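# Pack the limp desk robot arm into the floor case

## Task

Move the unpowered small robot arm (its joints flop when pushed) from the desk into the open case on the floor. It must sit low enough that the lid could close, and it must be settled and still. Do not let it drop more than a few centimetres, or the task may fail. Finish with the gripper open and the robot moved away. The robot must not fall over or end up leaning. The result only counts if the arm stays in the case without the robot holding it there.

## Robot and tools

Robot: a Hello Robot Stretch 3 with one arm. It has a two-wheel differential base (0.33 m long, 0.34 m wide), a lift carriage on a vertical mast, and a telescoping arm that reaches out to the robot's right side. The base cannot move sideways, so to shift the gripper forward or back you drive the base. Turning in place pivots about the point between the drive wheels, 0.05 m behind the front edge. With the arm retracted and the wrist folded, a turn sweeps a circle of radius 0.28 m. A level, unfolded gripper reaches past that circle.

Frames: the base frame has its origin on the floor between the drive wheels, with x forward, y to the left and z up. hand_pose is reported in this frame, at the point where the closed fingertips meet. With all wrist joints at zero, the hand frame's x points up, its y points back along the arm toward the mast, and its z points to the rear. The odometry frame is the base frame as it was when the scene began. Heading is in radians, positive to the left, wrapping at ±3.142.

execute_actions: its argument "actions" is a list holding one action or nothing. An empty list only reports the state and images. "cameras" lists any of head_camera, nav_camera, wrist_camera or "all". If you omit it or pass null you get all cameras, and [] gives none. An action can contain:
- "base": exactly one relative move. {"translate_m": d} drives d metres straight, forward positive, from -1 to 1. {"rotate_rad": d} spins in place by d radians, counter-clockwise (left) positive, from -3.2 to 3.2. Both are offsets from where the base last reported itself.
- "joints": a dictionary of absolute targets by name. lift_m is the arm height, 0 to 1.1 m. arm_m is the extension, 0 to 0.52 m. wrist_yaw_rad runs from -1.345 to 4.42: 0 points along the arm, positive turns toward the front, and 3.0 folds the gripper over the base. wrist_pitch_rad runs from -1.57 to 0.451: 0 is level and negative tips the fingers down. wrist_roll_rad runs from -2.911 to 2.911, and at 0 the fingers lie side by side. gripper_m runs from -0.089 to 0.179, and larger is wider. The real fingertip gap is smaller than this value, by about 0.007 when almost closed and 0.025 when fully open, and it is 0 below 0.007. head_pan_rad runs from -3.953 to 1.73: 0 faces forward, positive faces left, and -1.57 looks along the arm. head_tilt_rad runs from -1.53 to 0.419, and negative looks down.
- "contact_limits": {"arm_m": effort%} with a value from 1 to 100. The arm stops (contact_stop) once its effort reaches that level, or its negative when retracting. Values set too low stop the arm immediately. The cap stays in force until the next action, and the result shows the active, default and maximum values.
All motions in one action start together. A joint or base you leave out may still be driving toward an earlier target. A call with an unknown key or an out-of-range number is rejected and nothing moves. If a result reports a stop, any later calls in that same reply are skipped.

wait: {"seconds": 0 to 10}. Nothing new is commanded, and you get the same report as an empty action.
zoom_image: {"camera", "region": [x0,y0,x1,y1]} in pixels of that camera's latest full image, with the origin at the top left and at most 504x504. It gives a sharper crop.
finished_scene: {"scene": n}. This closes the scene for good once the last command has been held, and its result states whether the goal was met.

Result lines: base_status and joint_status tell how each commanded motion ended. "done" means within tolerance, and for the base it means the wheels turned the commanded amount even if they slipped. "off_target" means the motion stopped short and may still be pushing. After contact_stop, time_out or torque_fault the old target is dropped. The lift and arm go slack after a contact_stop until you command them again, so a slack lift may sag under a load or keep pressing. The base, wrist and head have no contact stop. A wrist servo pushed hard for several seconds turns off for 10 s (torque_fault) and hangs limp. on_its_own describes joints you did not command, and "held at" gives the target being held, not the actual position. motor_effort is a percentage with sign toward higher joint values, with the peak in brackets. It is noisy and has a fixed bias. An effort outside the rest range means something is being pushed or carried. Positive wheel effort drives forward. base_odometry counts wheel turns, so slip shows as motion. turned_by_wheels and turned_by_imu give the turn since the last report. base_tilt gives forward and right lean in degrees, with a steady bias of up to about 4.
lidar_m: 12 distances in 30° sectors, starting straight ahead and going counter-clockwise (the 4th is left, 7th behind, 10th right). It scans a plane 0.17 m above the floor over 0.15 to 12 m. It misses glass, thin legs and the robot itself, and a low lift can hide sectors 5, 6, 9 and 10. wrist_depth_mm (45 to 1000) and head_depth_mm (280 to 4000, in the sideways image) give 7x7 median depths, where "-" means no reading.

Cameras: head_camera and nav_camera turn with the head pan and tilt. wrist_camera rides on the gripper. The calibration is approximate, and errors grow for the wrist camera when the arm is extended.

Practical rules: the base reaches full speed (0.30 m/s, 1.9 rad/s) only when lift_m < 0.30, arm_m < 0.03 and wrist_yaw_rad > 2.54, and otherwise it is limited to 0.10 m/s and 0.63 rad/s. Fold or unfold the wrist only with lift_m between 0.32 and 0.95, pitch -0.4 and roll near 0. After folding you may lower the lift to 0.25. When yaw is below -0.4, keep the pitch at -0.5 or lower. To grip, command a width below the object's. To let go, open at least 0.02 wider than the width where contact occurred. The reading and status do not confirm a grasp, so check with the cameras. Avoid pushing with the arm while the gripper is higher than about 0.45 m, and avoid driving while holding or pressing on something fixed, because either can tip the robot. If it leans, back off in small steps, release the contact and lower the lift to about 0.2. Lower the object gently instead of dropping it, avoid hard impacts and stalled wrists, and confirm the arm is resting inside the case before you leave. Loose objects can be nudged now and then by outside pushes.

Each tool is called after "Call:" as a command line: name --argument value for each argument, lists and objects as JSON in quotes; but a table of rows of numbers goes row by row, as --pt "numbers of a row", without its own name.

## Session

Call:
execute_actions --actions '[{"joints":{"head_pan_rad":1.2,"head_tilt_rad":-0.6}}]' --cameras '["head_camera","nav_camera"]'

Call:
execute_actions --actions '[{"joints":{"head_pan_rad":-1.8,"head_tilt_rad":-0.6}}]' --cameras '["head_camera","nav_camera"]'

Scene clock: 1.13 s.
base_odometry: x=+0.000 y=+0.000 heading=+0.000 (m, m, rad; odometry frame)
turned_by_wheels: +0.000 (rad since the last result)
turned_by_imu: +0.000 (rad since the last result)
base_tilt: forward=+2.0 right=-0.1 (deg)
lidar_m: 1.89 2.15 2.01 2.03 1.84 1.84 2.64 1.89 1.74 1.76 2.20 1.72
head_depth_mm: 1696 1865 2070 2274 1880 1503 1266 / 1696 1868 2085 2252 1857 1497 1257 / 1685 1866 2075 2269 1850 1483 1244 / 1690 1863 2089 2257 1833 1477 1243 / 1694 1846 2063 2264 1830 1472 1237 / 1696 1858 2064 2261 1812 1462 1231 / 1684 1860 2064 2262 1795 1449 1220
base_status: not commanded
joint_positions: lift_m=+0.478 arm_m=+0.003 wrist_yaw_rad=+2.929 wrist_pitch_rad=-0.498 wrist_roll_rad=-0.008 gripper_m=+0.037 head_pan_rad=+1.193 head_tilt_rad=-0.592
joint_status: all done
motor_effort: left_wheel=+0(1) right_wheel=+0(0) lift_m=+36(36) arm_m=+0(0) wrist_yaw_rad=+0(0) wrist_pitch_rad=+7(7) wrist_roll_rad=+0(0) gripper_m=+0(1) head_pan_rad=+4(55) head_tilt_rad=-3(22) (%)
hand_pose: x=+0.0237 y=+0.0609 z=+0.4734 quat_wxyz=(+0.246, +0.697, +0.102, +0.666) (m; base frame)
wrist_depth_mm: - - - - - - - / - - - - - - - / - - - - - - - / 987 - - - - - - / 821 - 868 873 883 881 891 / 726 696 - 736 754 753 756 / 625 625 611 643 621 658 650
pictures: head_camera (sideways: a quarter turn clockwise sets it upright), nav_camera (sideways: a quarter turn counterclockwise sets it upright)
camera_calibration (this result's frames):
head_camera: T_world_to_cam=[[-0.15693, -0.502396, -0.850277, 1.12701], [-0.933112, 0.357466, -0.0389939, 0.0620379], [0.323535, 0.787284, -0.524889, 0.634609], [0, 0, 0, 1]] pos_world=[0.0294319, 0.0444103, 1.29379]
nav_camera: T_world_to_cam=[[0.239601, 0.522356, 0.818374, -1.0235], [0.914261, -0.405023, -0.0091541, 0.0562153], [0.326679, 0.750401, -0.574613, 0.704119], [0, 0, 0, 1]] pos_world=[-0.0361859, 0.0290255, 1.24271]
Images, in order (width x height): head_camera 896x504, nav_camera 672x504.

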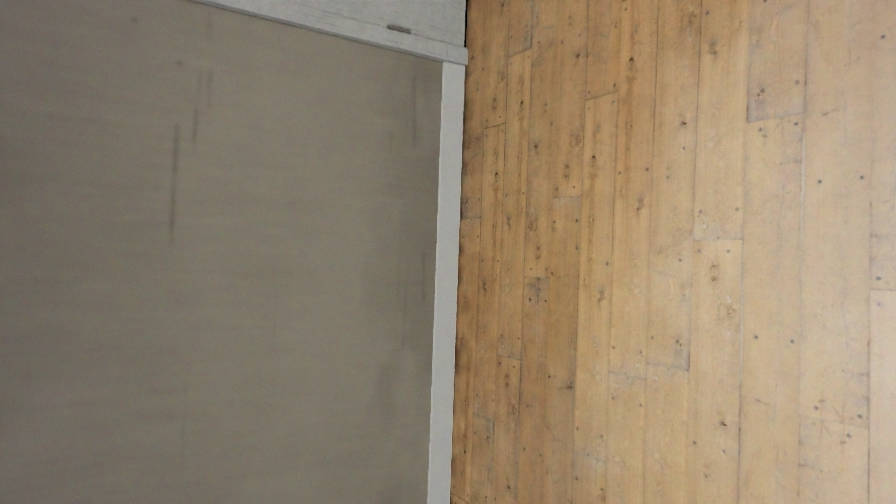

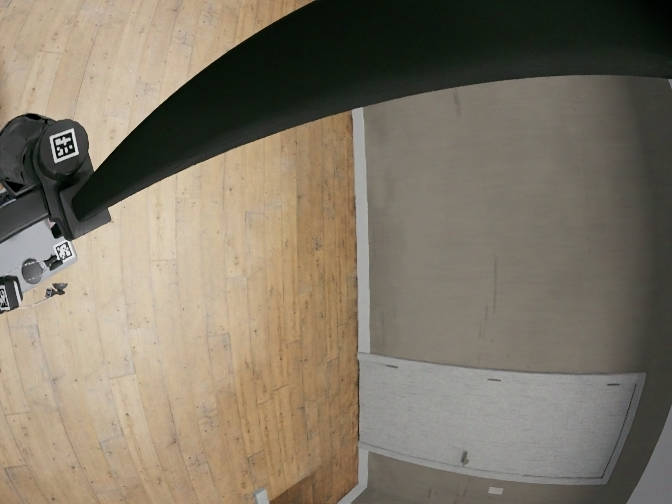

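Scene clock: 3.00 s.
base_odometry: x=+0.000 y=+0.000 heading=+0.000 (m, m, rad; odometry frame)
turned_by_wheels: +0.000 (rad since the last result)
turned_by_imu: +0.000 (rad since the last result)
base_tilt: forward=+1.9 right=-0.1 (deg)
lidar_m: 1.89 2.16 2.01 2.03 1.84 1.84 2.65 1.89 1.74 1.76 2.20 1.71
head_depth_mm: 1425 1553 1725 1937 1881 1510 1262 / 1438 1579 1754 1968 1853 1492 1255 / 1458 1610 1776 2000 1848 1489 1249 / 1477 1627 1812 2052 1833 1490 1244 / 1500 1655 1851 2080 1813 1466 1233 / 1527 1689 1879 2098 1811 1460 1230 / 1553 1703 1928 2133 1806 1449 1225
base_status: not commanded
joint_positions: lift_m=+0.478 arm_m=+0.003 wrist_yaw_rad=+2.929 wrist_pitch_rad=-0.498 wrist_roll_rad=-0.008 gripper_m=+0.037 head_pan_rad=-1.793 head_tilt_rad=-0.592
joint_status: all done
motor_effort: left_wheel=+0(0) right_wheel=+0(0) lift_m=+36(35) arm_m=+0(0) wrist_yaw_rad=+0(1) wrist_pitch_rad=+7(7) wrist_roll_rad=+0(0) gripper_m=+1(1) head_pan_rad=-5(55) head_tilt_rad=-3(3) (%)
hand_pose: x=+0.0237 y=+0.0609 z=+0.4734 quat_wxyz=(+0.246, +0.697, +0.102, +0.666) (m; base frame)
wrist_depth_mm: - - - - - - - / - - - - - - - / - - - - - - - / - - - - - - - / 809 - 868 875 866 867 860 / 704 712 - 756 781 746 762 / 616 631 620 644 628 645 669
pictures: head_camera (sideways: a quarter turn clockwise sets it upright), nav_camera (sideways: a quarter turn counterclockwise sets it upright)
camera_calibration (this result's frames):
head_camera: T_world_to_cam=[[0.0770139, 0.521033, -0.850055, 1.12529], [0.977337, -0.208069, -0.0389887, 0.0503774], [-0.197185, -0.827787, -0.525249, 0.638254], [0, 0, 0, 1]] pos_world=[-0.0100447, -0.0474937, 1.29377]
nav_camera: T_world_to_cam=[[-0.155574, -0.553587, 0.818131, -1.02077], [-0.966102, 0.257999, -0.00913758, 0.067664], [-0.206018, -0.791819, -0.57496, 0.70782], [0, 0, 0, 1]] pos_world=[0.0523891, -0.0220757, 1.24271]
Images, in order (width x height): head_camera 896x504, nav_camera 672x504.

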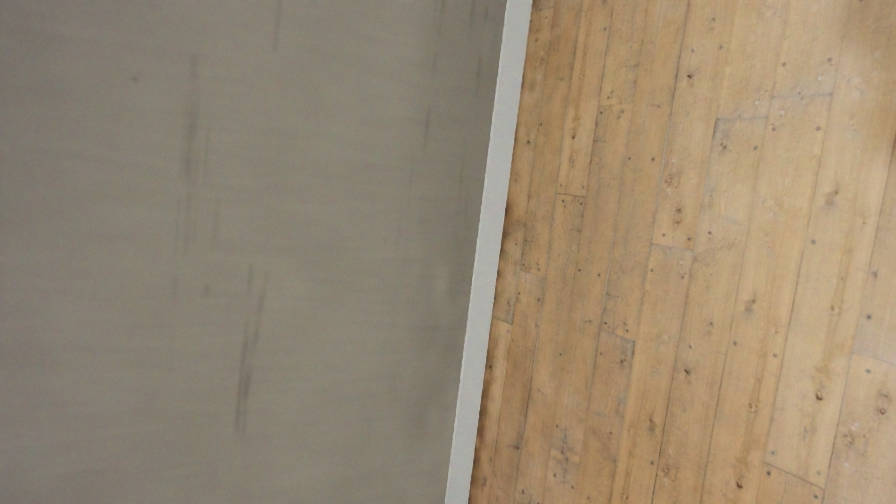

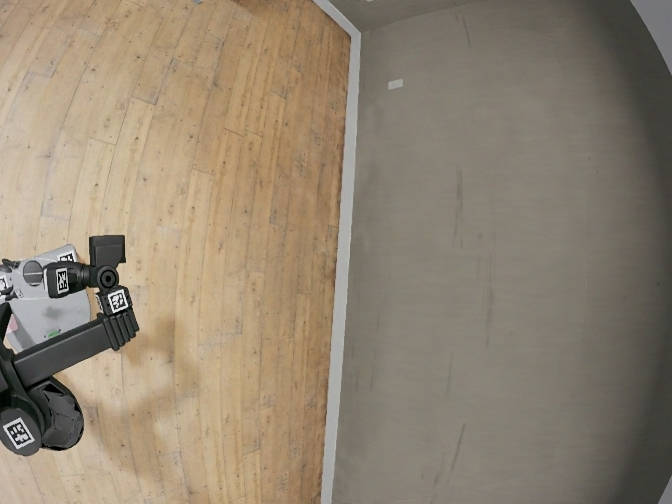

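Call:
execute_actions --actions '[{"joints":{"head_pan_rad":-3.3,"lift_m":0.27}}]' --cameras '["head_camera","nav_camera"]'

Call:
execute_actions --actions '[{"joints":{"head_pan_rad":-0.25}}]' --cameras '["head_camera","nav_camera"]'

Scene clock: 8.70 s.
base_odometry: x=+0.000 y=+0.000 heading=+0.000 (m, m, rad; odometry frame)
turned_by_wheels: +0.000 (rad since the last result)
turned_by_imu: +0.001 (rad since the last result)
base_tilt: forward=+2.0 right=-0.1 (deg)
lidar_m: 1.89 2.16 2.01 2.03 1.85 1.84 2.65 1.89 1.74 1.76 2.20 1.72
head_depth_mm: 2130 2327 2593 2350 1821 1509 1257 / 2190 2398 2656 2454 1857 1491 1254 / 2213 2461 2682 2443 1841 1481 1240 / 2279 2488 2776 2404 1837 1477 1241 / 2351 2571 2881 2388 1821 1470 1238 / 2385 2646 2916 2370 1805 1464 1225 / 2453 2731 2967 2346 1788 1456 1228
base_status: not commanded
joint_positions: lift_m=+0.270 arm_m=+0.003 wrist_yaw_rad=+2.929 wrist_pitch_rad=-0.499 wrist_roll_rad=-0.008 gripper_m=+0.037 head_pan_rad=-3.293 head_tilt_rad=-0.592
joint_status: all done
motor_effort: left_wheel=+0(0) right_wheel=+1(0) lift_m=+30(30) arm_m=+0(0) wrist_yaw_rad=+0(1) wrist_pitch_rad=+8(8) wrist_roll_rad=+0(0) gripper_m=+1(1) head_pan_rad=-5(56) head_tilt_rad=-3(2) (%)
hand_pose: x=+0.0237 y=+0.0608 z=+0.2651 quat_wxyz=(+0.246, +0.697, +0.102, +0.666) (m; base frame)
wrist_depth_mm: - - - - - - - / - - - - - - - / 774 - 842 846 860 882 923 / 643 - 677 660 697 705 713 / 549 - 575 556 571 580 594 / 494 - - 476 491 482 497 / - - - 420 407 425 436
pictures: head_camera (sideways: a quarter turn clockwise sets it upright), nav_camera (sideways: a quarter turn counterclockwise sets it upright)
camera_calibration (this result's frames):
head_camera: T_world_to_cam=[[0.525198, -0.0400144, -0.850039, 1.12254], [-0.1385, -0.989595, -0.0389884, 0.0571835], [-0.839634, 0.138207, -0.525275, 0.642206], [0, 0, 0, 1]] pos_world=[-0.0424154, 0.0127489, 1.29376]
nav_camera: T_world_to_cam=[[-0.563219, 0.116078, 0.818114, -1.01826], [0.189099, 0.981915, -0.00913642, 0.0606158], [-0.804379, 0.149559, -0.574984, 0.711501], [0, 0, 0, 1]] pos_world=[-0.0126485, -0.0477333, 1.24271]
Images, in order (width x height): head_camera 896x504, nav_camera 672x504.

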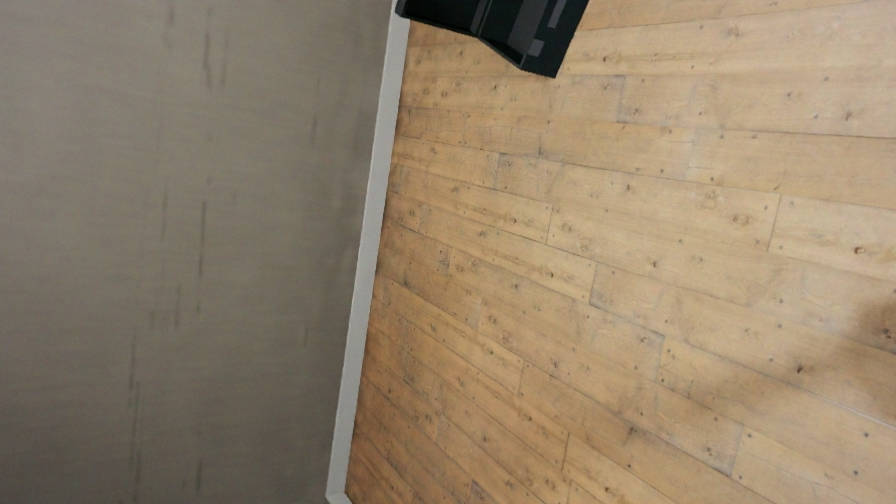

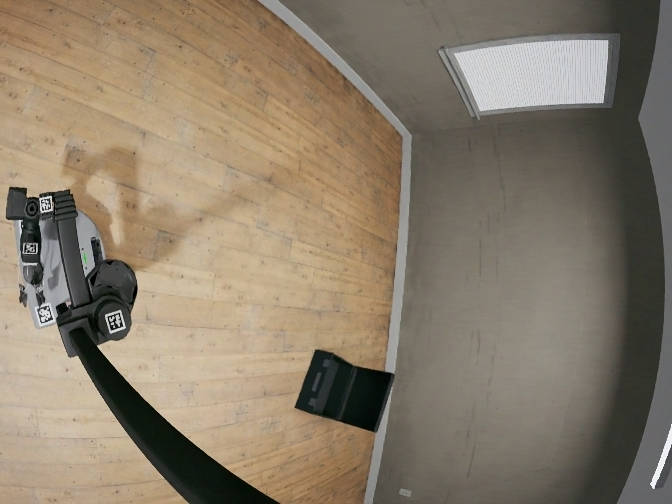

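Scene clock: 10.57 s.
base_odometry: x=+0.000 y=+0.000 heading=+0.000 (m, m, rad; odometry frame)
turned_by_wheels: +0.000 (rad since the last result)
turned_by_imu: +0.000 (rad since the last result)
base_tilt: forward=+1.9 right=+0.0 (deg)
lidar_m: 1.89 2.16 2.01 2.02 1.84 1.84 2.63 1.89 1.74 1.76 2.20 1.72
head_depth_mm: 1752 1923 1625 2314 1872 1501 1259 / 1769 1935 1704 2291 1843 1492 1256 / 1797 1965 1589 2337 1838 1483 1245 / 1811 1985 1665 2367 1833 1476 1241 / 1831 2030 1664 2382 1817 1475 1232 / 1853 2042 1750 2366 1801 1460 1237 / 1869 2046 1719 2177 1790 1457 1224
base_status: not commanded
joint_positions: lift_m=+0.270 arm_m=+0.003 wrist_yaw_rad=+2.929 wrist_pitch_rad=-0.499 wrist_roll_rad=-0.008 gripper_m=+0.037 head_pan_rad=-0.257 head_tilt_rad=-0.592
joint_status: all done
motor_effort: left_wheel=+0(1) right_wheel=+0(0) lift_m=+30(30) arm_m=+0(0) wrist_yaw_rad=+0(0) wrist_pitch_rad=+8(8) wrist_roll_rad=+0(0) gripper_m=+1(1) head_pan_rad=+4(53) head_tilt_rad=-3(3) (%)
hand_pose: x=+0.0237 y=+0.0608 z=+0.2651 quat_wxyz=(+0.246, +0.697, +0.102, +0.666) (m; base frame)
wrist_depth_mm: - - - - - - - / - - - - - - - / 780 - 817 842 871 856 885 / 643 - 670 668 663 688 708 / 539 - 570 561 579 569 581 / 478 - - 478 504 498 491 / - - - 432 410 424 426
pictures: head_camera (sideways: a quarter turn clockwise sets it upright), nav_camera (sideways: a quarter turn counterclockwise sets it upright)
camera_calibration (this result's frames):
head_camera: T_world_to_cam=[[-0.518018, 0.0953451, -0.850039, 1.1289], [0.242402, 0.969392, -0.0389884, 0.05486], [0.820304, -0.226248, -0.525275, 0.632081], [0, 0, 0, 1]] pos_world=[0.0529947, -0.0178093, 1.29376]
nav_camera: T_world_to_cam=[[0.547781, -0.175004, 0.818114, -1.02504], [-0.291905, -0.956404, -0.00913642, 0.0635499], [0.784046, -0.233807, -0.574984, 0.701812], [0, 0, 0, 1]] pos_world=[0.0297925, 0.0454823, 1.24271]
Images, in order (width x height): head_camera 896x504, nav_camera 672x504.

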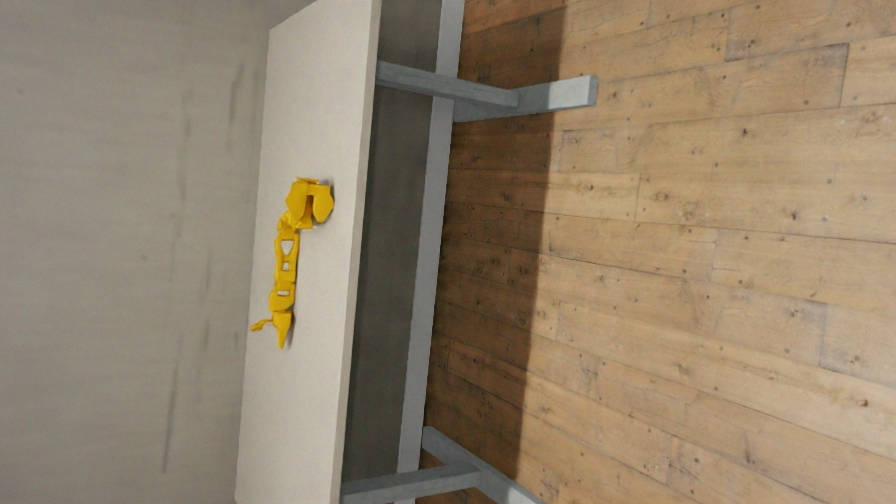

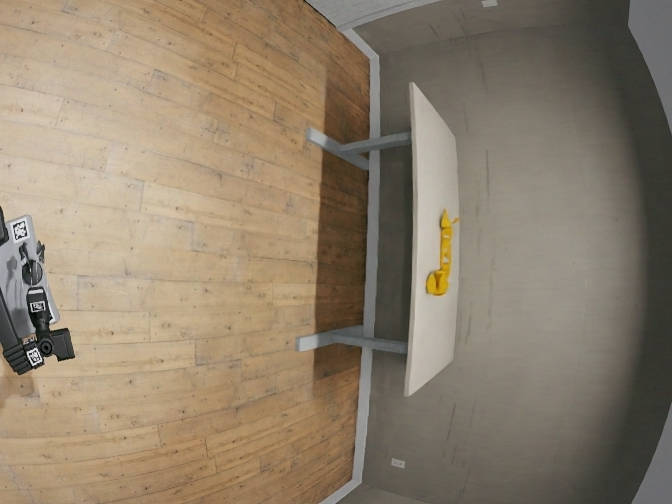

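Call:
execute_actions --actions '[{"base":{"rotate_rad":-0.29}}]' --cameras '[]'

Call:
execute_actions --actions '[{"base":{"translate_m":0.95}}]' --cameras '[]'

Call:
execute_actions --actions '[{"base":{"rotate_rad":1.54},"joints":{"head_pan_rad":-1.57,"head_tilt_rad":-0.85,"wrist_pitch_rad":-0.4}}]' --cameras '["head_camera","nav_camera"]'

Scene clock: 20.67 s.
base_odometry: x=+0.000 y=+0.000 heading=-0.290 (m, m, rad; odometry frame)
turned_by_wheels: -0.290 (rad since the last result)
turned_by_imu: -0.290 (rad since the last result)
base_tilt: forward=+2.0 right=+0.0 (deg)
lidar_m: 2.13 1.89 2.04 2.01 2.16 1.84 2.61 2.25 1.76 1.74 1.87 1.72
head_depth_mm: 1933 2122 2385 2477 1864 1506 1261 / 1896 2094 2346 2457 1873 1500 1253 / 1860 2050 2240 2432 1842 1485 1253 / 1827 2010 1790 2307 1826 1482 1240 / 1794 1972 1647 2363 1809 1465 1234 / 1767 1948 1483 2296 1813 1461 1223 / 1752 1902 1589 2249 1782 1453 1226
base_status: done
joint_positions: lift_m=+0.270 arm_m=+0.003 wrist_yaw_rad=+2.929 wrist_pitch_rad=-0.499 wrist_roll_rad=-0.008 gripper_m=+0.037 head_pan_rad=-0.257 head_tilt_rad=-0.593
joint_status: not commanded
motor_effort: left_wheel=+2(7) right_wheel=-4(8) lift_m=+30(30) arm_m=+0(0) wrist_yaw_rad=+0(0) wrist_pitch_rad=+8(8) wrist_roll_rad=+0(0) gripper_m=+0(1) head_pan_rad=+4(4) head_tilt_rad=-4(4) (%)
hand_pose: x=+0.0237 y=+0.0608 z=+0.2651 quat_wxyz=(+0.246, +0.697, +0.102, +0.666) (m; base frame)
wrist_depth_mm: - - - - - - - / - - - - - - - / 811 - 829 826 883 852 872 / 628 - 656 670 699 691 688 / 532 - 573 565 568 574 587 / 474 - - 475 496 490 504 / - - - 423 410 424 425
pictures: none
No camera images: the call's "cameras" was empty. Leave "cameras" out to get every camera's image.

Scene clock: 25.53 s.
base_odometry: x=+0.910 y=-0.271 heading=-0.290 (m, m, rad; odometry frame)
turned_by_wheels: +0.000 (rad since the last result)
turned_by_imu: +0.000 (rad since the last result)
base_tilt: forward=+2.0 right=-0.1 (deg)
lidar_m: 1.19 1.07 1.90 1.88 2.05 2.71 2.80 2.39 1.86 1.84 1.54 0.85
head_depth_mm: 1050 1169 1309 1144 826 704 1259 / 1033 1143 1281 1082 819 682 1221 / 1017 1121 1256 1075 816 676 1250 / 1000 1103 1234 1063 810 655 1234 / 986 1084 1204 1057 723 651 1231 / 963 1065 1183 1049 799 646 1199 / 949 1046 1159 1040 792 643 1175
base_status: done
joint_positions: lift_m=+0.270 arm_m=+0.003 wrist_yaw_rad=+2.929 wrist_pitch_rad=-0.499 wrist_roll_rad=-0.008 gripper_m=+0.037 head_pan_rad=-0.257 head_tilt_rad=-0.593
joint_status: not commanded
motor_effort: left_wheel=+3(9) right_wheel=-4(6) lift_m=+30(31) arm_m=+0(0) wrist_yaw_rad=+0(0) wrist_pitch_rad=+8(8) wrist_roll_rad=+0(0) gripper_m=+0(1) head_pan_rad=+4(4) head_tilt_rad=-3(3) (%)
hand_pose: x=+0.0237 y=+0.0607 z=+0.2650 quat_wxyz=(+0.246, +0.697, +0.102, +0.666) (m; base frame)
wrist_depth_mm: - - - - - - 859 / - - - - - - 973 / 766 - 803 836 859 883 888 / 632 - 675 676 670 690 691 / 530 - 569 548 571 576 573 / 472 - - 477 510 482 498 / - - - 421 413 428 433
pictures: none
No camera images: the call's "cameras" was empty. Leave "cameras" out to get every camera's image.

Scene clock: 27.93 s.
base_odometry: x=+0.910 y=-0.271 heading=+1.250 (m, m, rad; odometry frame)
turned_by_wheels: +1.540 (rad since the last result)
turned_by_imu: +1.546 (rad since the last result)
base_tilt: forward=+2.0 right=+0.0 (deg)
lidar_m: 1.89 2.03 2.71 2.77 2.44 1.87 1.84 1.59 0.85 1.19 1.07 1.83
head_depth_mm: 1010 1135 979 787 691 1278 1139 / 1021 1139 971 763 703 1292 1136 / 1025 1146 960 716 700 1286 1132 / 1032 1146 917 752 695 1284 1133 / 1040 1146 871 765 692 1273 1130 / 1048 1154 876 762 1367 1261 1115 / 1060 1152 924 757 1359 1260 1113
base_status: done
joint_positions: lift_m=+0.270 arm_m=+0.003 wrist_yaw_rad=+2.929 wrist_pitch_rad=-0.420 wrist_roll_rad=-0.008 gripper_m=+0.037 head_pan_rad=-1.563 head_tilt_rad=-0.840
joint_status: all done
motor_effort: left_wheel=-3(7) right_wheel=+3(11) lift_m=+31(30) arm_m=+0(0) wrist_yaw_rad=+0(0) wrist_pitch_rad=+11(10) wrist_roll_rad=+0(0) gripper_m=+1(1) head_pan_rad=-5(55) head_tilt_rad=-4(15) (%)
hand_pose: x=+0.0259 y=+0.0712 z=+0.2823 quat_wxyz=(+0.220, +0.700, +0.075, +0.675) (m; base frame)
wrist_depth_mm: - - - - - - - / - - - - - - - / 978 - 966 - - - - / 731 - 764 778 764 806 817 / 593 - 635 624 635 642 658 / 503 - - 513 544 539 538 / 453 - - 444 439 449 458
pictures: head_camera (sideways: a quarter turn clockwise sets it upright), nav_camera (sideways: a quarter turn counterclockwise sets it upright)
camera_calibration (this result's frames):
head_camera: T_world_to_cam=[[-0.0451932, 0.716955, -0.695653, 0.924773], [0.998967, 0.0291863, -0.0348181, 0.0448037], [-0.00465945, -0.696508, -0.717533, 0.887212], [0, 0, 0, 1]] pos_world=[0.00116992, -0.0463778, 1.28149]
nav_camera: T_world_to_cam=[[-0.0239597, -0.757242, 0.652695, -0.805954], [-0.999481, 0.0322118, 0.000681527, 0.0550829], [-0.0215406, -0.65234, -0.75762, 0.944283], [0, 0, 0, 1]] pos_world=[0.0560842, 0.00391742, 1.24141]
Images, in order (width x height): head_camera 896x504, nav_camera 672x504.

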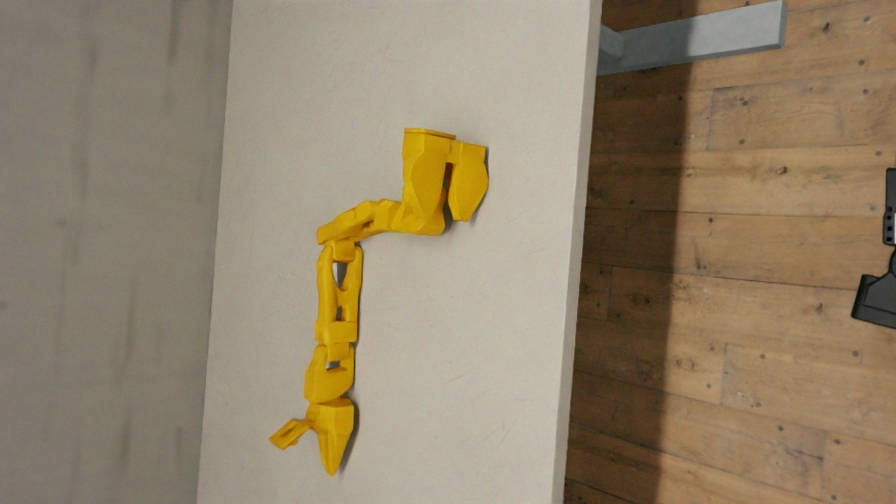

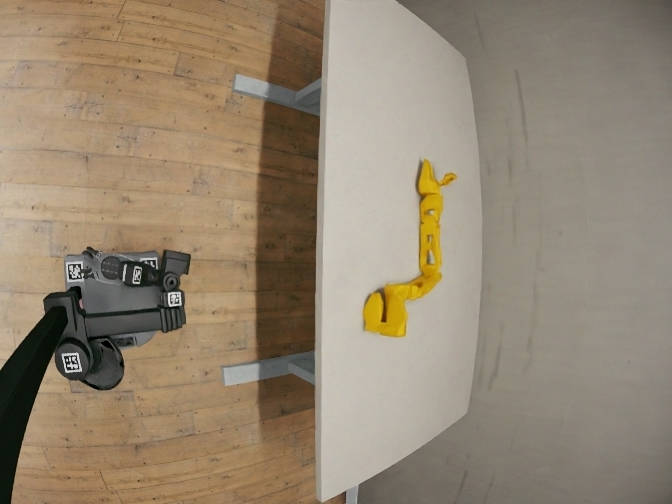

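Call:
execute_actions --actions '[{"base":{"translate_m":-0.04},"joints":{"lift_m":0.94}}]' --cameras '[]'

Call:
execute_actions --actions '[{"joints":{"wrist_yaw_rad":0.25,"gripper_m":0.1}}]' --cameras '[]'

Call:
execute_actions --actions '[{"joints":{"lift_m":0.97,"wrist_pitch_rad":-1.25,"arm_m":0.52}}]' --cameras '["wrist_camera"]'

Scene clock: 40.40 s.
base_odometry: x=+0.898 y=-0.309 heading=+1.250 (m, m, rad; odometry frame)
turned_by_wheels: +0.000 (rad since the last result)
turned_by_imu: +0.001 (rad since the last result)
base_tilt: forward=+2.1 right=-0.1 (deg)
lidar_m: 1.93 2.07 2.72 2.79 2.39 1.83 1.80 1.58 0.83 1.19 1.10 1.12
head_depth_mm: 1009 1138 977 - - 1249 1140 / 1017 1141 965 827 - 1266 1137 / 1023 1146 959 758 - - 1154 / 1028 1145 952 730 - - - / 1037 1140 913 789 - 1244 1160 / 1044 1150 878 769 - 1243 1118 / 1051 1148 870 755 1367 1263 1113
base_status: done
joint_positions: lift_m=+0.940 arm_m=+0.003 wrist_yaw_rad=+2.929 wrist_pitch_rad=-0.419 wrist_roll_rad=-0.008 gripper_m=+0.037 head_pan_rad=-1.563 head_tilt_rad=-0.840
joint_status: all done
motor_effort: left_wheel=-2(9) right_wheel=+4(8) lift_m=+41(43) arm_m=+0(0) wrist_yaw_rad=+0(0) wrist_pitch_rad=+10(11) wrist_roll_rad=+0(0) gripper_m=+1(1) head_pan_rad=-4(5) head_tilt_rad=-4(3) (%)
hand_pose: x=+0.0260 y=+0.0714 z=+0.9522 quat_wxyz=(+0.220, +0.700, +0.074, +0.675) (m; base frame)
wrist_depth_mm: - - - - - - - / - - - - - - - / - - - - - - - / - - - - - - - / - - - - - - - / - - - - - - - / - - - - - - -
pictures: none
No camera images: the call's "cameras" was empty. Leave "cameras" out to get every camera's image.

Scene clock: 42.73 s.
base_odometry: x=+0.898 y=-0.309 heading=+1.250 (m, m, rad; odometry frame)
turned_by_wheels: +0.000 (rad since the last result)
turned_by_imu: +0.000 (rad since the last result)
base_tilt: forward=+1.9 right=-0.1 (deg)
lidar_m: 1.93 2.07 2.72 2.79 2.39 1.83 1.80 1.58 0.83 1.19 1.09 1.11
head_depth_mm: 1007 1134 978 - - - 1126 / 1020 1140 969 827 - - 1118 / 1024 1150 961 755 - - 1114 / 1025 1144 952 - - - 1124 / 1038 1144 914 765 1377 1277 1122 / 1044 1153 880 779 1365 1265 1116 / 1055 1153 870 756 1367 1263 1115
base_status: not commanded
joint_positions: lift_m=+0.940 arm_m=+0.003 wrist_yaw_rad=+0.252 wrist_pitch_rad=-0.419 wrist_roll_rad=-0.008 gripper_m=+0.100 head_pan_rad=-1.563 head_tilt_rad=-0.840
joint_status: all done
motor_effort: left_wheel=-3(3) right_wheel=+3(4) lift_m=+41(42) arm_m=+0(0) wrist_yaw_rad=-1(3) wrist_pitch_rad=+10(10) wrist_roll_rad=+0(0) gripper_m=+1(82) head_pan_rad=-5(4) head_tilt_rad=-4(4) (%)
hand_pose: x=+0.0344 y=-0.3651 z=+0.9522 quat_wxyz=(+0.707, +0.233, -0.665, -0.058) (m; base frame)
wrist_depth_mm: - - - 976 868 808 754 / - - - - 908 848 780 / 830 858 881 887 919 875 807 / 644 649 658 608 699 704 722 / 521 532 553 540 531 561 574 / 442 450 447 456 408 471 484 / - 385 388 392 390 391 409
pictures: none
No camera images: the call's "cameras" was empty. Leave "cameras" out to get every camera's image.

Scene clock: 47.70 s.
base_odometry: x=+0.898 y=-0.309 heading=+1.250 (m, m, rad; odometry frame)
turned_by_wheels: +0.000 (rad since the last result)
turned_by_imu: +0.000 (rad since the last result)
base_tilt: forward=+1.9 right=-0.1 (deg)
lidar_m: 1.93 2.07 2.72 2.79 2.39 1.84 1.80 1.58 0.83 1.19 1.10 1.12
head_depth_mm: - - 940 787 693 1275 1141 / - 1152 967 783 687 1291 1133 / - 1148 958 719 700 1283 1131 / 1014 1138 951 727 696 1275 1128 / 1036 1139 870 765 693 1268 1118 / 1044 1152 879 761 1368 1264 1115 / 1050 1157 870 755 1367 1264 1111
base_status: not commanded
joint_positions: lift_m=+0.970 arm_m=+0.520 wrist_yaw_rad=+0.250 wrist_pitch_rad=-1.251 wrist_roll_rad=-0.008 gripper_m=+0.100 head_pan_rad=-1.563 head_tilt_rad=-0.840
joint_status: all done
motor_effort: left_wheel=-3(3) right_wheel=+4(4) lift_m=+42(42) arm_m=+3(5) wrist_yaw_rad=+0(2) wrist_pitch_rad=+0(8) wrist_roll_rad=+0(0) gripper_m=+0(0) head_pan_rad=-5(4) head_tilt_rad=-3(4) (%)
hand_pose: x=-0.0074 y=-0.7205 z=+0.8577 quat_wxyz=(+0.622, +0.484, -0.514, -0.338) (m; base frame)
wrist_depth_mm: 340 336 339 341 339 340 338 / 330 329 327 332 332 331 328 / 251 324 323 321 322 322 323 / 308 299 252 312 317 315 311 / 304 299 304 281 305 303 305 / 298 294 300 293 293 300 297 / 286 287 289 286 287 285 290
pictures: wrist_camera
camera_calibration (this result's frames):
wrist_camera: T_world_to_cam=[[-0.953334, -0.301913, 0.00190651, -0.219991], [-0.298256, 0.940769, -0.161238, 0.853186], [0.0468862, -0.154282, -0.986914, 0.894974], [0, 0, 0, 1]] pos_world=[0.00278082, -0.73099, 1.02125]
Images, in order (width x height): wrist_camera 644x364.

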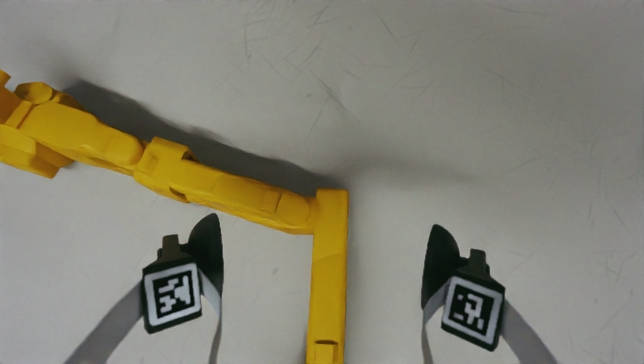

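Call:
execute_actions --actions '[{"joints":{"wrist_pitch_rad":-1.47,"lift_m":0.9,"gripper_m":0.09}}]' --cameras '["wrist_camera"]'

Scene clock: 51.33 s.
base_odometry: x=+0.898 y=-0.309 heading=+1.250 (m, m, rad; odometry frame)
turned_by_wheels: +0.000 (rad since the last result)
turned_by_imu: +0.000 (rad since the last result)
base_tilt: forward=+2.0 right=-0.1 (deg)
lidar_m: 1.93 2.08 2.71 2.79 2.39 1.84 1.80 1.58 0.83 1.19 1.09 1.12
head_depth_mm: 1010 1127 - - 698 1284 1136 / 994 - 938 764 689 1286 1132 / 987 1169 958 718 700 1288 1130 / 1010 - 897 728 694 1276 1126 / 1041 1145 914 766 690 1270 1119 / 1045 1154 878 759 1375 1268 1116 / 1052 1154 869 756 1366 1258 1114
base_status: not commanded
joint_positions: lift_m=+0.900 arm_m=+0.520 wrist_yaw_rad=+0.250 wrist_pitch_rad=-1.467 wrist_roll_rad=-0.008 gripper_m=+0.090 head_pan_rad=-1.563 head_tilt_rad=-0.840
joint_status: all done
motor_effort: left_wheel=-2(2) right_wheel=+4(3) lift_m=+30(34) arm_m=+3(3) wrist_yaw_rad=+0(0) wrist_pitch_rad=-2(2) wrist_roll_rad=+0(0) gripper_m=+1(48) head_pan_rad=-4(4) head_tilt_rad=-4(4) (%)
hand_pose: x=-0.0210 y=-0.6673 z=+0.7816 quat_wxyz=(+0.582, +0.537, -0.460, -0.402) (m; base frame)
wrist_depth_mm: 165 167 220 221 221 222 221 / 223 208 163 168 221 222 221 / 225 224 224 167 224 221 222 / 224 224 224 162 224 222 222 / 226 228 226 158 227 225 222 / 227 229 225 155 227 226 227 / 227 229 227 158 229 227 227
pictures: wrist_camera
camera_calibration (this result's frames):
wrist_camera: T_world_to_cam=[[-0.95361, -0.300868, -0.0102902, -0.206499], [-0.300981, 0.952155, 0.0530309, 0.626866], [-0.00615738, 0.053668, -0.99854, 0.975443], [0, 0, 0, 1]] pos_world=[-0.00223918, -0.711353, 0.938651]
Images, in order (width x height): wrist_camera 644x364.

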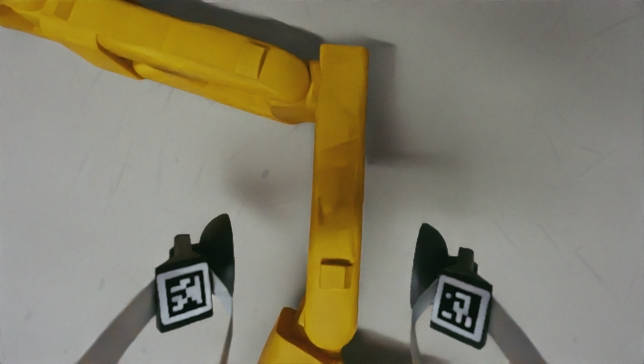

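Call:
execute_actions --actions '[{"joints":{"lift_m":0.862}}]' --cameras '[]'

Call:
execute_actions --actions '[{"joints":{"gripper_m":-0.022}}]' --cameras '[]'

Call:
execute_actions --actions '[{"joints":{"lift_m":0.97,"arm_m":0.36}}]' --cameras '["wrist_camera"]'

Call:
execute_actions --actions '[{"joints":{"wrist_pitch_rad":-0.4,"wrist_yaw_rad":0,"arm_m":0.3,"head_tilt_rad":-0.7}}]' --cameras '["head_camera","wrist_camera"]'

Scene clock: 58.00 s.
base_odometry: x=+0.898 y=-0.309 heading=+1.250 (m, m, rad; odometry frame)
turned_by_wheels: +0.000 (rad since the last result)
turned_by_imu: +0.000 (rad since the last result)
base_tilt: forward=+2.1 right=+0.0 (deg)
lidar_m: 1.93 2.08 2.72 2.80 2.38 1.84 1.80 1.58 0.83 1.19 1.09 1.12
head_depth_mm: 1009 1136 1010 - - - 1121 / 1014 1132 - 781 687 1288 1135 / 1000 1123 956 718 701 1286 1131 / 1025 1157 863 726 695 1274 1129 / 1036 1139 909 767 691 1272 1127 / 1043 1155 882 760 1368 1267 1119 / 1052 1150 868 754 1360 1266 1114
base_status: not commanded
joint_positions: lift_m=+0.862 arm_m=+0.520 wrist_yaw_rad=+0.250 wrist_pitch_rad=-1.467 wrist_roll_rad=-0.008 gripper_m=+0.090 head_pan_rad=-1.563 head_tilt_rad=-0.840
joint_status: all done
motor_effort: left_wheel=-2(3) right_wheel=+4(4) lift_m=+30(31) arm_m=+2(3) wrist_yaw_rad=+0(0) wrist_pitch_rad=-2(2) wrist_roll_rad=+0(0) gripper_m=+0(1) head_pan_rad=-4(4) head_tilt_rad=-4(4) (%)
hand_pose: x=-0.0210 y=-0.6672 z=+0.7436 quat_wxyz=(+0.582, +0.537, -0.460, -0.403) (m; base frame)
wrist_depth_mm: 141 127 123 130 183 184 183 / 185 184 164 128 185 186 183 / 185 186 185 127 184 184 185 / 187 186 186 123 187 184 185 / 188 186 186 118 187 186 186 / 189 187 187 116 188 187 187 / 189 190 189 115 189 189 187
pictures: none
No camera images: the call's "cameras" was empty. Leave "cameras" out to get every camera's image.

Scene clock: 59.60 s.
base_odometry: x=+0.898 y=-0.309 heading=+1.250 (m, m, rad; odometry frame)
turned_by_wheels: +0.000 (rad since the last result)
turned_by_imu: +0.000 (rad since the last result)
base_tilt: forward=+2.2 right=+0.0 (deg)
lidar_m: 1.93 2.08 2.72 2.79 2.39 1.84 1.80 1.58 0.83 1.19 1.09 1.12
head_depth_mm: 1007 1131 1012 - - - 1121 / 1016 1134 - 779 687 1290 1133 / 1001 1127 959 728 700 1285 1127 / 1027 1155 871 723 696 1279 1127 / 1038 1137 886 765 691 1277 1123 / 1046 1150 879 760 1378 1264 1112 / 1051 1152 870 756 1370 1263 1114
base_status: not commanded
joint_positions: lift_m=+0.862 arm_m=+0.520 wrist_yaw_rad=+0.250 wrist_pitch_rad=-1.468 wrist_roll_rad=-0.008 gripper_m=-0.021 head_pan_rad=-1.563 head_tilt_rad=-0.840
joint_status: all done
motor_effort: left_wheel=-3(4) right_wheel=+5(7) lift_m=+30(30) arm_m=+2(2) wrist_yaw_rad=+0(0) wrist_pitch_rad=-1(2) wrist_roll_rad=+0(0) gripper_m=-23(96) head_pan_rad=-4(4) head_tilt_rad=-4(5) (%)
hand_pose: x=-0.0211 y=-0.6669 z=+0.7436 quat_wxyz=(+0.582, +0.537, -0.459, -0.403) (m; base frame)
wrist_depth_mm: 142 126 123 130 184 183 182 / 185 185 151 128 184 184 184 / 185 185 185 126 185 185 184 / 187 186 187 122 185 185 185 / 188 188 188 118 187 186 185 / 188 189 187 116 188 188 187 / 189 190 188 115 190 188 188
pictures: none
No camera images: the call's "cameras" was empty. Leave "cameras" out to get every camera's image.

Scene clock: 62.03 s.
base_odometry: x=+0.898 y=-0.309 heading=+1.250 (m, m, rad; odometry frame)
turned_by_wheels: +0.000 (rad since the last result)
turned_by_imu: +0.000 (rad since the last result)
base_tilt: forward=+2.0 right=+0.0 (deg)
lidar_m: 1.93 2.07 2.72 2.80 2.39 1.83 1.80 1.58 0.83 1.19 1.09 1.12
head_depth_mm: - - 976 786 693 1277 1142 / - 1158 968 781 688 1289 1136 / - 1160 941 537 666 1288 1131 / 1022 - 895 562 694 1279 1124 / 1036 1141 944 745 689 1270 1120 / 1045 1151 938 740 1377 1269 1114 / 1052 1152 927 734 1362 1260 1113
base_status: not commanded
joint_positions: lift_m=+0.970 arm_m=+0.360 wrist_yaw_rad=+0.250 wrist_pitch_rad=-1.479 wrist_roll_rad=-0.008 gripper_m=-0.018 head_pan_rad=-1.563 head_tilt_rad=-0.840
joint_status: all done
motor_effort: left_wheel=-2(5) right_wheel=+2(7) lift_m=+47(51) arm_m=-3(0) wrist_yaw_rad=+0(1) wrist_pitch_rad=+5(5) wrist_roll_rad=+0(0) gripper_m=-17(22) head_pan_rad=-5(4) head_tilt_rad=-4(4) (%)
hand_pose: x=-0.0218 y=-0.5048 z=+0.8509 quat_wxyz=(+0.580, +0.540, -0.456, -0.406) (m; base frame)
wrist_depth_mm: 168 161 149 153 286 284 287 / 288 289 155 144 287 293 285 / 289 293 292 143 291 289 291 / 296 297 293 138 294 294 292 / 295 295 295 132 291 293 293 / - - 299 131 297 297 298 / - - - 130 301 297 299
pictures: wrist_camera
camera_calibration (this result's frames):
wrist_camera: T_world_to_cam=[[-0.95354, -0.301065, -0.0109911, -0.157174], [-0.301123, 0.951331, 0.0655366, 0.457213], [-0.00927458, 0.0658014, -0.99779, 1.04141], [0, 0, 0, 1]] pos_world=[-0.0025356, -0.550807, 1.00741]
Images, in order (width x height): wrist_camera 644x364.

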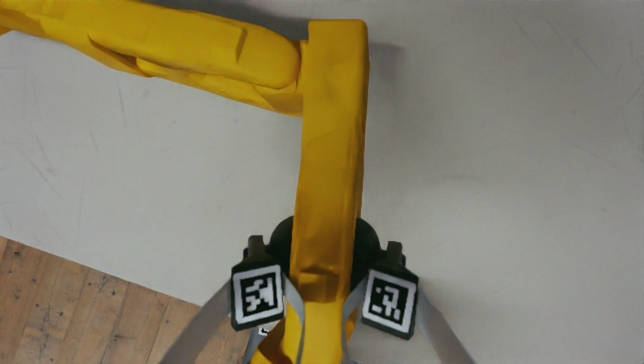

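Scene clock: 64.27 s.
base_odometry: x=+0.898 y=-0.309 heading=+1.250 (m, m, rad; odometry frame)
turned_by_wheels: +0.000 (rad since the last result)
turned_by_imu: +0.000 (rad since the last result)
base_tilt: forward=+1.9 right=+0.0 (deg)
lidar_m: 1.92 2.07 2.72 2.80 2.38 1.84 1.80 1.58 0.83 1.19 1.09 1.12
head_depth_mm: 981 1059 - 892 734 1264 1173 / 982 - 1143 917 731 1292 1185 / 992 - 1081 850 725 1283 1177 / 998 1081 687 674 722 1305 1177 / 1005 1127 1131 672 717 1303 1175 / 1012 1136 1177 888 713 1296 1168 / 1018 1146 1161 882 709 1290 1164
base_status: not commanded
joint_positions: lift_m=+0.970 arm_m=+0.300 wrist_yaw_rad=+0.000 wrist_pitch_rad=-0.467 wrist_roll_rad=-0.019 gripper_m=-0.018 head_pan_rad=-1.563 head_tilt_rad=-0.705
joint_status: wrist_pitch_rad off_target (ended at -0.467, target -0.400); the others done
on_its_own: wrist_pitch_rad is at rest, and its effort (+37) is outside its rest range (-20 to +32)
motor_effort: left_wheel=-3(5) right_wheel=+3(6) lift_m=+47(47) arm_m=-2(7) wrist_yaw_rad=+0(4) wrist_pitch_rad=+37(44) wrist_roll_rad=+6(9) gripper_m=-15(17) head_pan_rad=-5(5) head_tilt_rad=+0(10) (%)
hand_pose: x=-0.0215 y=-0.6632 z=+0.9714 quat_wxyz=(+0.695, +0.166, -0.681, -0.162) (m; base frame)
wrist_depth_mm: 628 640 618 139 585 574 574 / 723 691 136 137 640 627 619 / 752 752 133 137 711 685 685 / 615 639 137 133 695 711 726 / 510 523 138 130 554 573 566 / 450 427 137 129 482 473 485 / 387 372 384 128 398 413 428
pictures: head_camera (sideways: a quarter turn clockwise sets it upright), wrist_camera
camera_calibration (this result's frames):
head_camera: T_world_to_cam=[[-0.0442178, 0.61678, -0.785893, 1.04238], [0.999013, 0.0239943, -0.0373778, 0.0481423], [-0.00419693, -0.78677, -0.617232, 0.756746], [0, 0, 0, 1]] pos_world=[0.00117292, -0.0486895, 1.28809]
wrist_camera: T_world_to_cam=[[-0.997626, -0.0449708, 0.0521462, -0.0957125], [-0.0686007, 0.583522, -0.809195, 1.21082], [0.00596169, -0.810851, -0.585222, 0.190199], [0, 0, 0, 1]] pos_world=[-0.0135558, -0.556624, 1.09609]
Images, in order (width x height): head_camera 896x504, wrist_camera 644x364.

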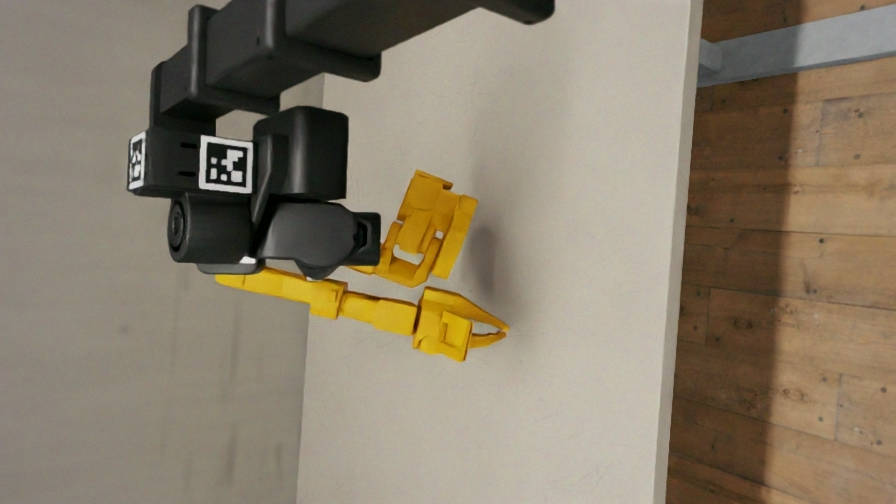

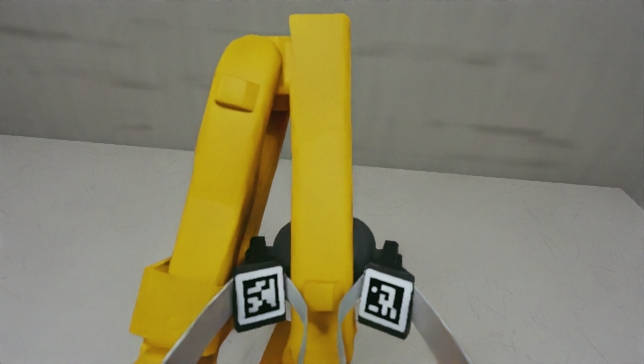

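Call:
execute_actions --actions '[{"joints":{"wrist_pitch_rad":-1.5,"arm_m":0.46,"lift_m":0.96,"head_tilt_rad":-0.8}}]' --cameras '[]'

Call:
execute_actions --actions '[{"joints":{"arm_m":0.49,"lift_m":0.888}}]' --cameras '[]'

Call:
execute_actions --actions '[{"joints":{"gripper_m":0.055}}]' --cameras '[]'

Call:
execute_actions --actions '[{"joints":{"lift_m":0.95}}]' --cameras '[]'

Call:
execute_actions --actions '[{"base":{"translate_m":0.03},"joints":{"gripper_m":0.16}}]' --cameras '["head_camera","wrist_camera"]'

Scene clock: 72.60 s.
base_odometry: x=+0.898 y=-0.309 heading=+1.250 (m, m, rad; odometry frame)
turned_by_wheels: +0.000 (rad since the last result)
turned_by_imu: +0.001 (rad since the last result)
base_tilt: forward=+2.0 right=-0.1 (deg)
lidar_m: 1.93 2.07 2.73 2.79 2.38 1.84 1.80 1.58 0.83 1.19 1.10 1.12
head_depth_mm: 987 - - 807 684 1319 1145 / 968 1158 1046 823 683 1322 1153 / 960 1190 1036 819 693 1312 1146 / 997 1137 743 639 674 1313 1145 / 1020 1160 1021 641 684 1300 1139 / 1030 1169 1006 800 698 1295 1131 / 1038 1172 1002 796 693 1290 1130
base_status: not commanded
joint_positions: lift_m=+0.960 arm_m=+0.460 wrist_yaw_rad=+0.000 wrist_pitch_rad=-1.482 wrist_roll_rad=-0.013 gripper_m=-0.018 head_pan_rad=-1.563 head_tilt_rad=-0.790
joint_status: all done
motor_effort: left_wheel=-2(2) right_wheel=+3(3) lift_m=+37(40) arm_m=+3(5) wrist_yaw_rad=+0(0) wrist_pitch_rad=-10(38) wrist_roll_rad=+3(6) gripper_m=-15(15) head_pan_rad=-4(4) head_tilt_rad=-4(11) (%)
hand_pose: x=-0.0216 y=-0.6033 z=+0.8413 quat_wxyz=(+0.525, +0.481, -0.518, -0.475) (m; base frame)
wrist_depth_mm: 277 278 280 118 276 274 278 / 280 277 119 121 279 278 277 / 280 280 122 124 282 279 280 / 284 282 130 126 283 282 281 / 287 286 136 127 288 283 283 / 288 288 139 129 288 284 287 / 288 289 286 134 288 289 291
pictures: none
No camera images: the call's "cameras" was empty. Leave "cameras" out to get every camera's image.

Scene clock: 74.10 s.
base_odometry: x=+0.898 y=-0.309 heading=+1.250 (m, m, rad; odometry frame)
turned_by_wheels: +0.000 (rad since the last result)
turned_by_imu: +0.000 (rad since the last result)
base_tilt: forward=+2.0 right=+0.0 (deg)
lidar_m: 1.93 2.07 2.73 2.79 2.39 1.83 1.80 1.58 0.83 1.19 1.09 1.11
head_depth_mm: 991 1128 1104 - - 1274 1138 / 1001 1097 - 803 680 1321 1150 / 999 - 1036 819 692 1310 1148 / 1014 1159 958 716 676 1309 1145 / 1025 1161 1019 745 668 1302 1136 / 1030 1170 1012 801 698 1290 1133 / 1036 1174 999 799 695 1290 1128
base_status: not commanded
joint_positions: lift_m=+0.888 arm_m=+0.490 wrist_yaw_rad=+0.000 wrist_pitch_rad=-1.497 wrist_roll_rad=-0.013 gripper_m=-0.018 head_pan_rad=-1.563 head_tilt_rad=-0.790
joint_status: all done
motor_effort: left_wheel=-2(2) right_wheel=+2(3) lift_m=+31(35) arm_m=+2(3) wrist_yaw_rad=+0(0) wrist_pitch_rad=-2(10) wrist_roll_rad=+3(3) gripper_m=-15(15) head_pan_rad=-5(4) head_tilt_rad=-4(4) (%)
hand_pose: x=-0.0216 y=-0.6295 z=+0.7696 quat_wxyz=(+0.522, +0.484, -0.514, -0.478) (m; base frame)
wrist_depth_mm: 204 205 204 138 205 204 203 / 206 208 132 133 206 207 207 / 210 211 132 134 209 209 206 / 213 212 136 132 210 212 210 / 214 212 138 129 212 213 212 / 214 216 139 129 214 214 213 / 217 218 216 130 218 218 217
pictures: none
No camera images: the call's "cameras" was empty. Leave "cameras" out to get every camera's image.

Scene clock: 75.33 s.
base_odometry: x=+0.898 y=-0.309 heading=+1.250 (m, m, rad; odometry frame)
turned_by_wheels: +0.000 (rad since the last result)
turned_by_imu: +0.000 (rad since the last result)
base_tilt: forward=+2.0 right=-0.1 (deg)
lidar_m: 1.93 2.07 2.72 2.79 2.38 1.84 1.80 1.58 0.83 1.19 1.09 1.11
head_depth_mm: 993 1129 1103 - - 1277 1136 / 1001 1093 - 801 681 1322 1154 / 1000 - 1038 820 694 1316 1144 / 1015 1157 959 714 675 1309 1144 / 1025 1164 1019 749 684 1302 1133 / 1031 1171 1013 804 686 1294 1131 / 1039 1169 998 795 694 1288 1126
base_status: not commanded
joint_positions: lift_m=+0.888 arm_m=+0.490 wrist_yaw_rad=+0.000 wrist_pitch_rad=-1.499 wrist_roll_rad=-0.012 gripper_m=+0.055 head_pan_rad=-1.563 head_tilt_rad=-0.790
joint_status: all done
motor_effort: left_wheel=-3(2) right_wheel=+3(3) lift_m=+34(34) arm_m=+2(2) wrist_yaw_rad=+0(0) wrist_pitch_rad=-1(2) wrist_roll_rad=+2(3) gripper_m=+2(81) head_pan_rad=-4(4) head_tilt_rad=-4(4) (%)
hand_pose: x=-0.0216 y=-0.6289 z=+0.7695 quat_wxyz=(+0.521, +0.485, -0.514, -0.479) (m; base frame)
wrist_depth_mm: 205 205 202 151 205 204 203 / 208 206 136 133 207 207 203 / 210 209 137 134 208 206 208 / 211 211 145 134 210 211 209 / 213 213 147 137 211 212 212 / 217 150 - 165 - 216 216 / 218 155 217 147 219 215 218
pictures: none
No camera images: the call's "cameras" was empty. Leave "cameras" out to get every camera's image.

Scene clock: 76.73 s.
base_odometry: x=+0.898 y=-0.309 heading=+1.250 (m, m, rad; odometry frame)
turned_by_wheels: +0.000 (rad since the last result)
turned_by_imu: +0.000 (rad since the last result)
base_tilt: forward=+2.0 right=+0.0 (deg)
lidar_m: 1.93 2.07 2.73 2.80 2.38 1.83 1.80 1.58 0.83 1.19 1.09 1.11
head_depth_mm: 993 - - 794 685 1318 1151 / 972 1164 1047 824 682 1319 1150 / 965 1188 1038 798 694 1315 1144 / 999 1135 854 695 690 1305 1136 / 1022 1163 1018 729 685 1301 1137 / 1028 1175 1011 800 698 1296 1131 / 1037 1171 1003 797 696 1286 1127
base_status: not commanded
joint_positions: lift_m=+0.950 arm_m=+0.490 wrist_yaw_rad=+0.000 wrist_pitch_rad=-1.500 wrist_roll_rad=-0.012 gripper_m=+0.055 head_pan_rad=-1.563 head_tilt_rad=-0.790
joint_status: all done
motor_effort: left_wheel=-2(3) right_wheel=+3(3) lift_m=+46(46) arm_m=+2(2) wrist_yaw_rad=+0(0) wrist_pitch_rad=+0(1) wrist_roll_rad=+2(2) gripper_m=+0(2) head_pan_rad=-4(4) head_tilt_rad=-4(4) (%)
hand_pose: x=-0.0216 y=-0.6288 z=+0.8310 quat_wxyz=(+0.521, +0.485, -0.514, -0.479) (m; base frame)
wrist_depth_mm: 265 263 95 265 264 262 262 / 268 106 103 139 268 265 267 / 271 111 111 139 269 269 268 / 275 127 126 141 272 273 270 / 275 147 144 171 274 277 273 / 277 160 132 162 - 276 274 / 281 282 235 163 281 282 282
pictures: none
No camera images: the call's "cameras" was empty. Leave "cameras" out to get every camera's image.

Scene clock: 78.27 s.
base_odometry: x=+0.907 y=-0.281 heading=+1.250 (m, m, rad; odometry frame)
turned_by_wheels: +0.000 (rad since the last result)
turned_by_imu: +0.000 (rad since the last result)
base_tilt: forward=+1.9 right=+0.0 (deg)
lidar_m: 1.89 2.04 2.71 2.77 2.43 1.87 1.83 1.58 0.85 1.19 1.08 1.84
head_depth_mm: 996 - - 794 686 1302 1148 / 972 1165 1046 824 698 1321 1152 / 970 1184 1041 818 693 1320 1142 / 998 1135 988 710 689 1310 1144 / 1026 1165 735 743 685 1301 1134 / 1032 1174 1013 780 698 1295 1137 / 1041 1173 1000 796 695 1287 1126
base_status: done
joint_positions: lift_m=+0.950 arm_m=+0.490 wrist_yaw_rad=+0.000 wrist_pitch_rad=-1.498 wrist_roll_rad=-0.012 gripper_m=+0.160 head_pan_rad=-1.563 head_tilt_rad=-0.790
joint_status: all done
motor_effort: left_wheel=-3(5) right_wheel=+3(9) lift_m=+46(46) arm_m=+2(2) wrist_yaw_rad=+0(0) wrist_pitch_rad=-1(2) wrist_roll_rad=+2(2) gripper_m=+4(86) head_pan_rad=-4(4) head_tilt_rad=-4(4) (%)
hand_pose: x=-0.0216 y=-0.6293 z=+0.8310 quat_wxyz=(+0.521, +0.484, -0.514, -0.479) (m; base frame)
wrist_depth_mm: 105 268 266 263 264 266 265 / 101 130 268 266 268 271 269 / 103 117 272 268 270 267 269 / 134 112 169 270 275 275 272 / 139 119 173 276 276 275 274 / - 128 141 279 278 279 278 / - 210 161 190 197 278 280
pictures: head_camera (sideways: a quarter turn clockwise sets it upright), wrist_camera
camera_calibration (this result's frames):
head_camera: T_world_to_cam=[[-0.0447049, 0.681483, -0.730467, 0.970141], [0.99899, 0.0271195, -0.0358377, 0.0461333], [-0.00461286, -0.731331, -0.682007, 0.841005], [0, 0, 0, 1]] pos_world=[0.00116277, -0.0473321, 1.28388]
wrist_camera: T_world_to_cam=[[-0.998124, -0.0600941, -0.0117147, -0.0434646], [-0.0608697, 0.994585, 0.0842371, 0.593832], [0.00658909, 0.0847921, -0.996377, 1.04087], [0, 0, 0, 1]] pos_world=[-0.014095, -0.681486, 0.986569]
Images, in order (width x height): head_camera 896x504, wrist_camera 644x364.

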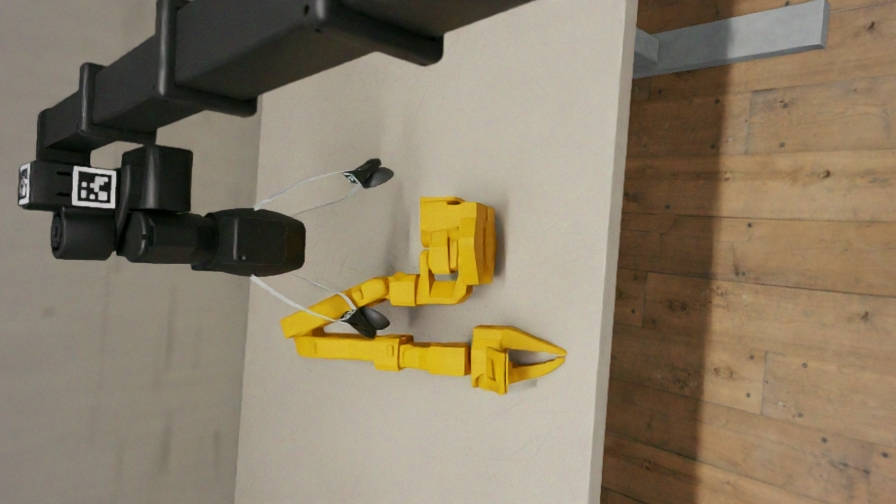

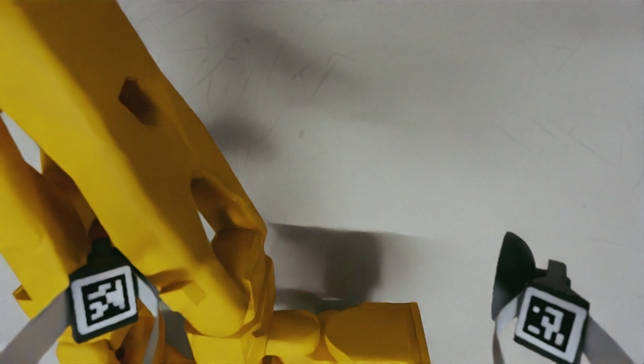

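Call:
execute_actions --actions '[{"joints":{"lift_m":0.875}}]' --cameras '[]'

Call:
execute_actions --actions '[{"base":{"translate_m":0.015},"joints":{"arm_m":0.45}}]' --cameras '["head_camera","wrist_camera"]'

Scene clock: 82.93 s.
base_odometry: x=+0.907 y=-0.281 heading=+1.250 (m, m, rad; odometry frame)
turned_by_wheels: +0.000 (rad since the last result)
turned_by_imu: +0.001 (rad since the last result)
base_tilt: forward=+2.0 right=+0.0 (deg)
lidar_m: 1.89 2.04 2.72 2.78 2.43 1.86 1.83 1.59 0.85 1.19 1.07 1.83
head_depth_mm: 995 1132 1100 - - 1281 1137 / 1001 1096 - 799 680 1324 1151 / 1007 - 1039 798 692 1309 1148 / 1017 1131 958 706 689 1305 1140 / 1022 1165 1022 746 686 1300 1134 / 1032 1177 1007 799 688 1300 1133 / 1039 1168 1000 795 696 1287 1124
base_status: not commanded
joint_positions: lift_m=+0.881 arm_m=+0.490 wrist_yaw_rad=+0.000 wrist_pitch_rad=-1.498 wrist_roll_rad=-0.006 gripper_m=+0.160 head_pan_rad=-1.563 head_tilt_rad=-0.790
joint_status: lift_m contact_stop (moved -0.068 of -0.075)
on_its_own: lift_m is slack since a contact_stop, until your next command for it (your +0.875 is given up)
motor_effort: left_wheel=-1(6) right_wheel=+1(15) lift_m=+36(40) arm_m=+2(2) wrist_yaw_rad=+0(0) wrist_pitch_rad=-1(4) wrist_roll_rad=-1(2) gripper_m=+0(2) head_pan_rad=-4(4) head_tilt_rad=-4(4) (%)
hand_pose: x=-0.0216 y=-0.6291 z=+0.7626 quat_wxyz=(+0.519, +0.483, -0.516, -0.481) (m; base frame)
wrist_depth_mm: 148 149 200 198 198 199 197 / 142 141 200 199 200 199 199 / 146 138 201 202 202 201 201 / 148 133 176 204 202 203 204 / 149 131 179 206 205 205 207 / - 131 144 207 207 207 208 / 157 188 141 211 209 210 209
pictures: none
No camera images: the call's "cameras" was empty. Leave "cameras" out to get every camera's image.

not run: a stop came earlier in this reply.


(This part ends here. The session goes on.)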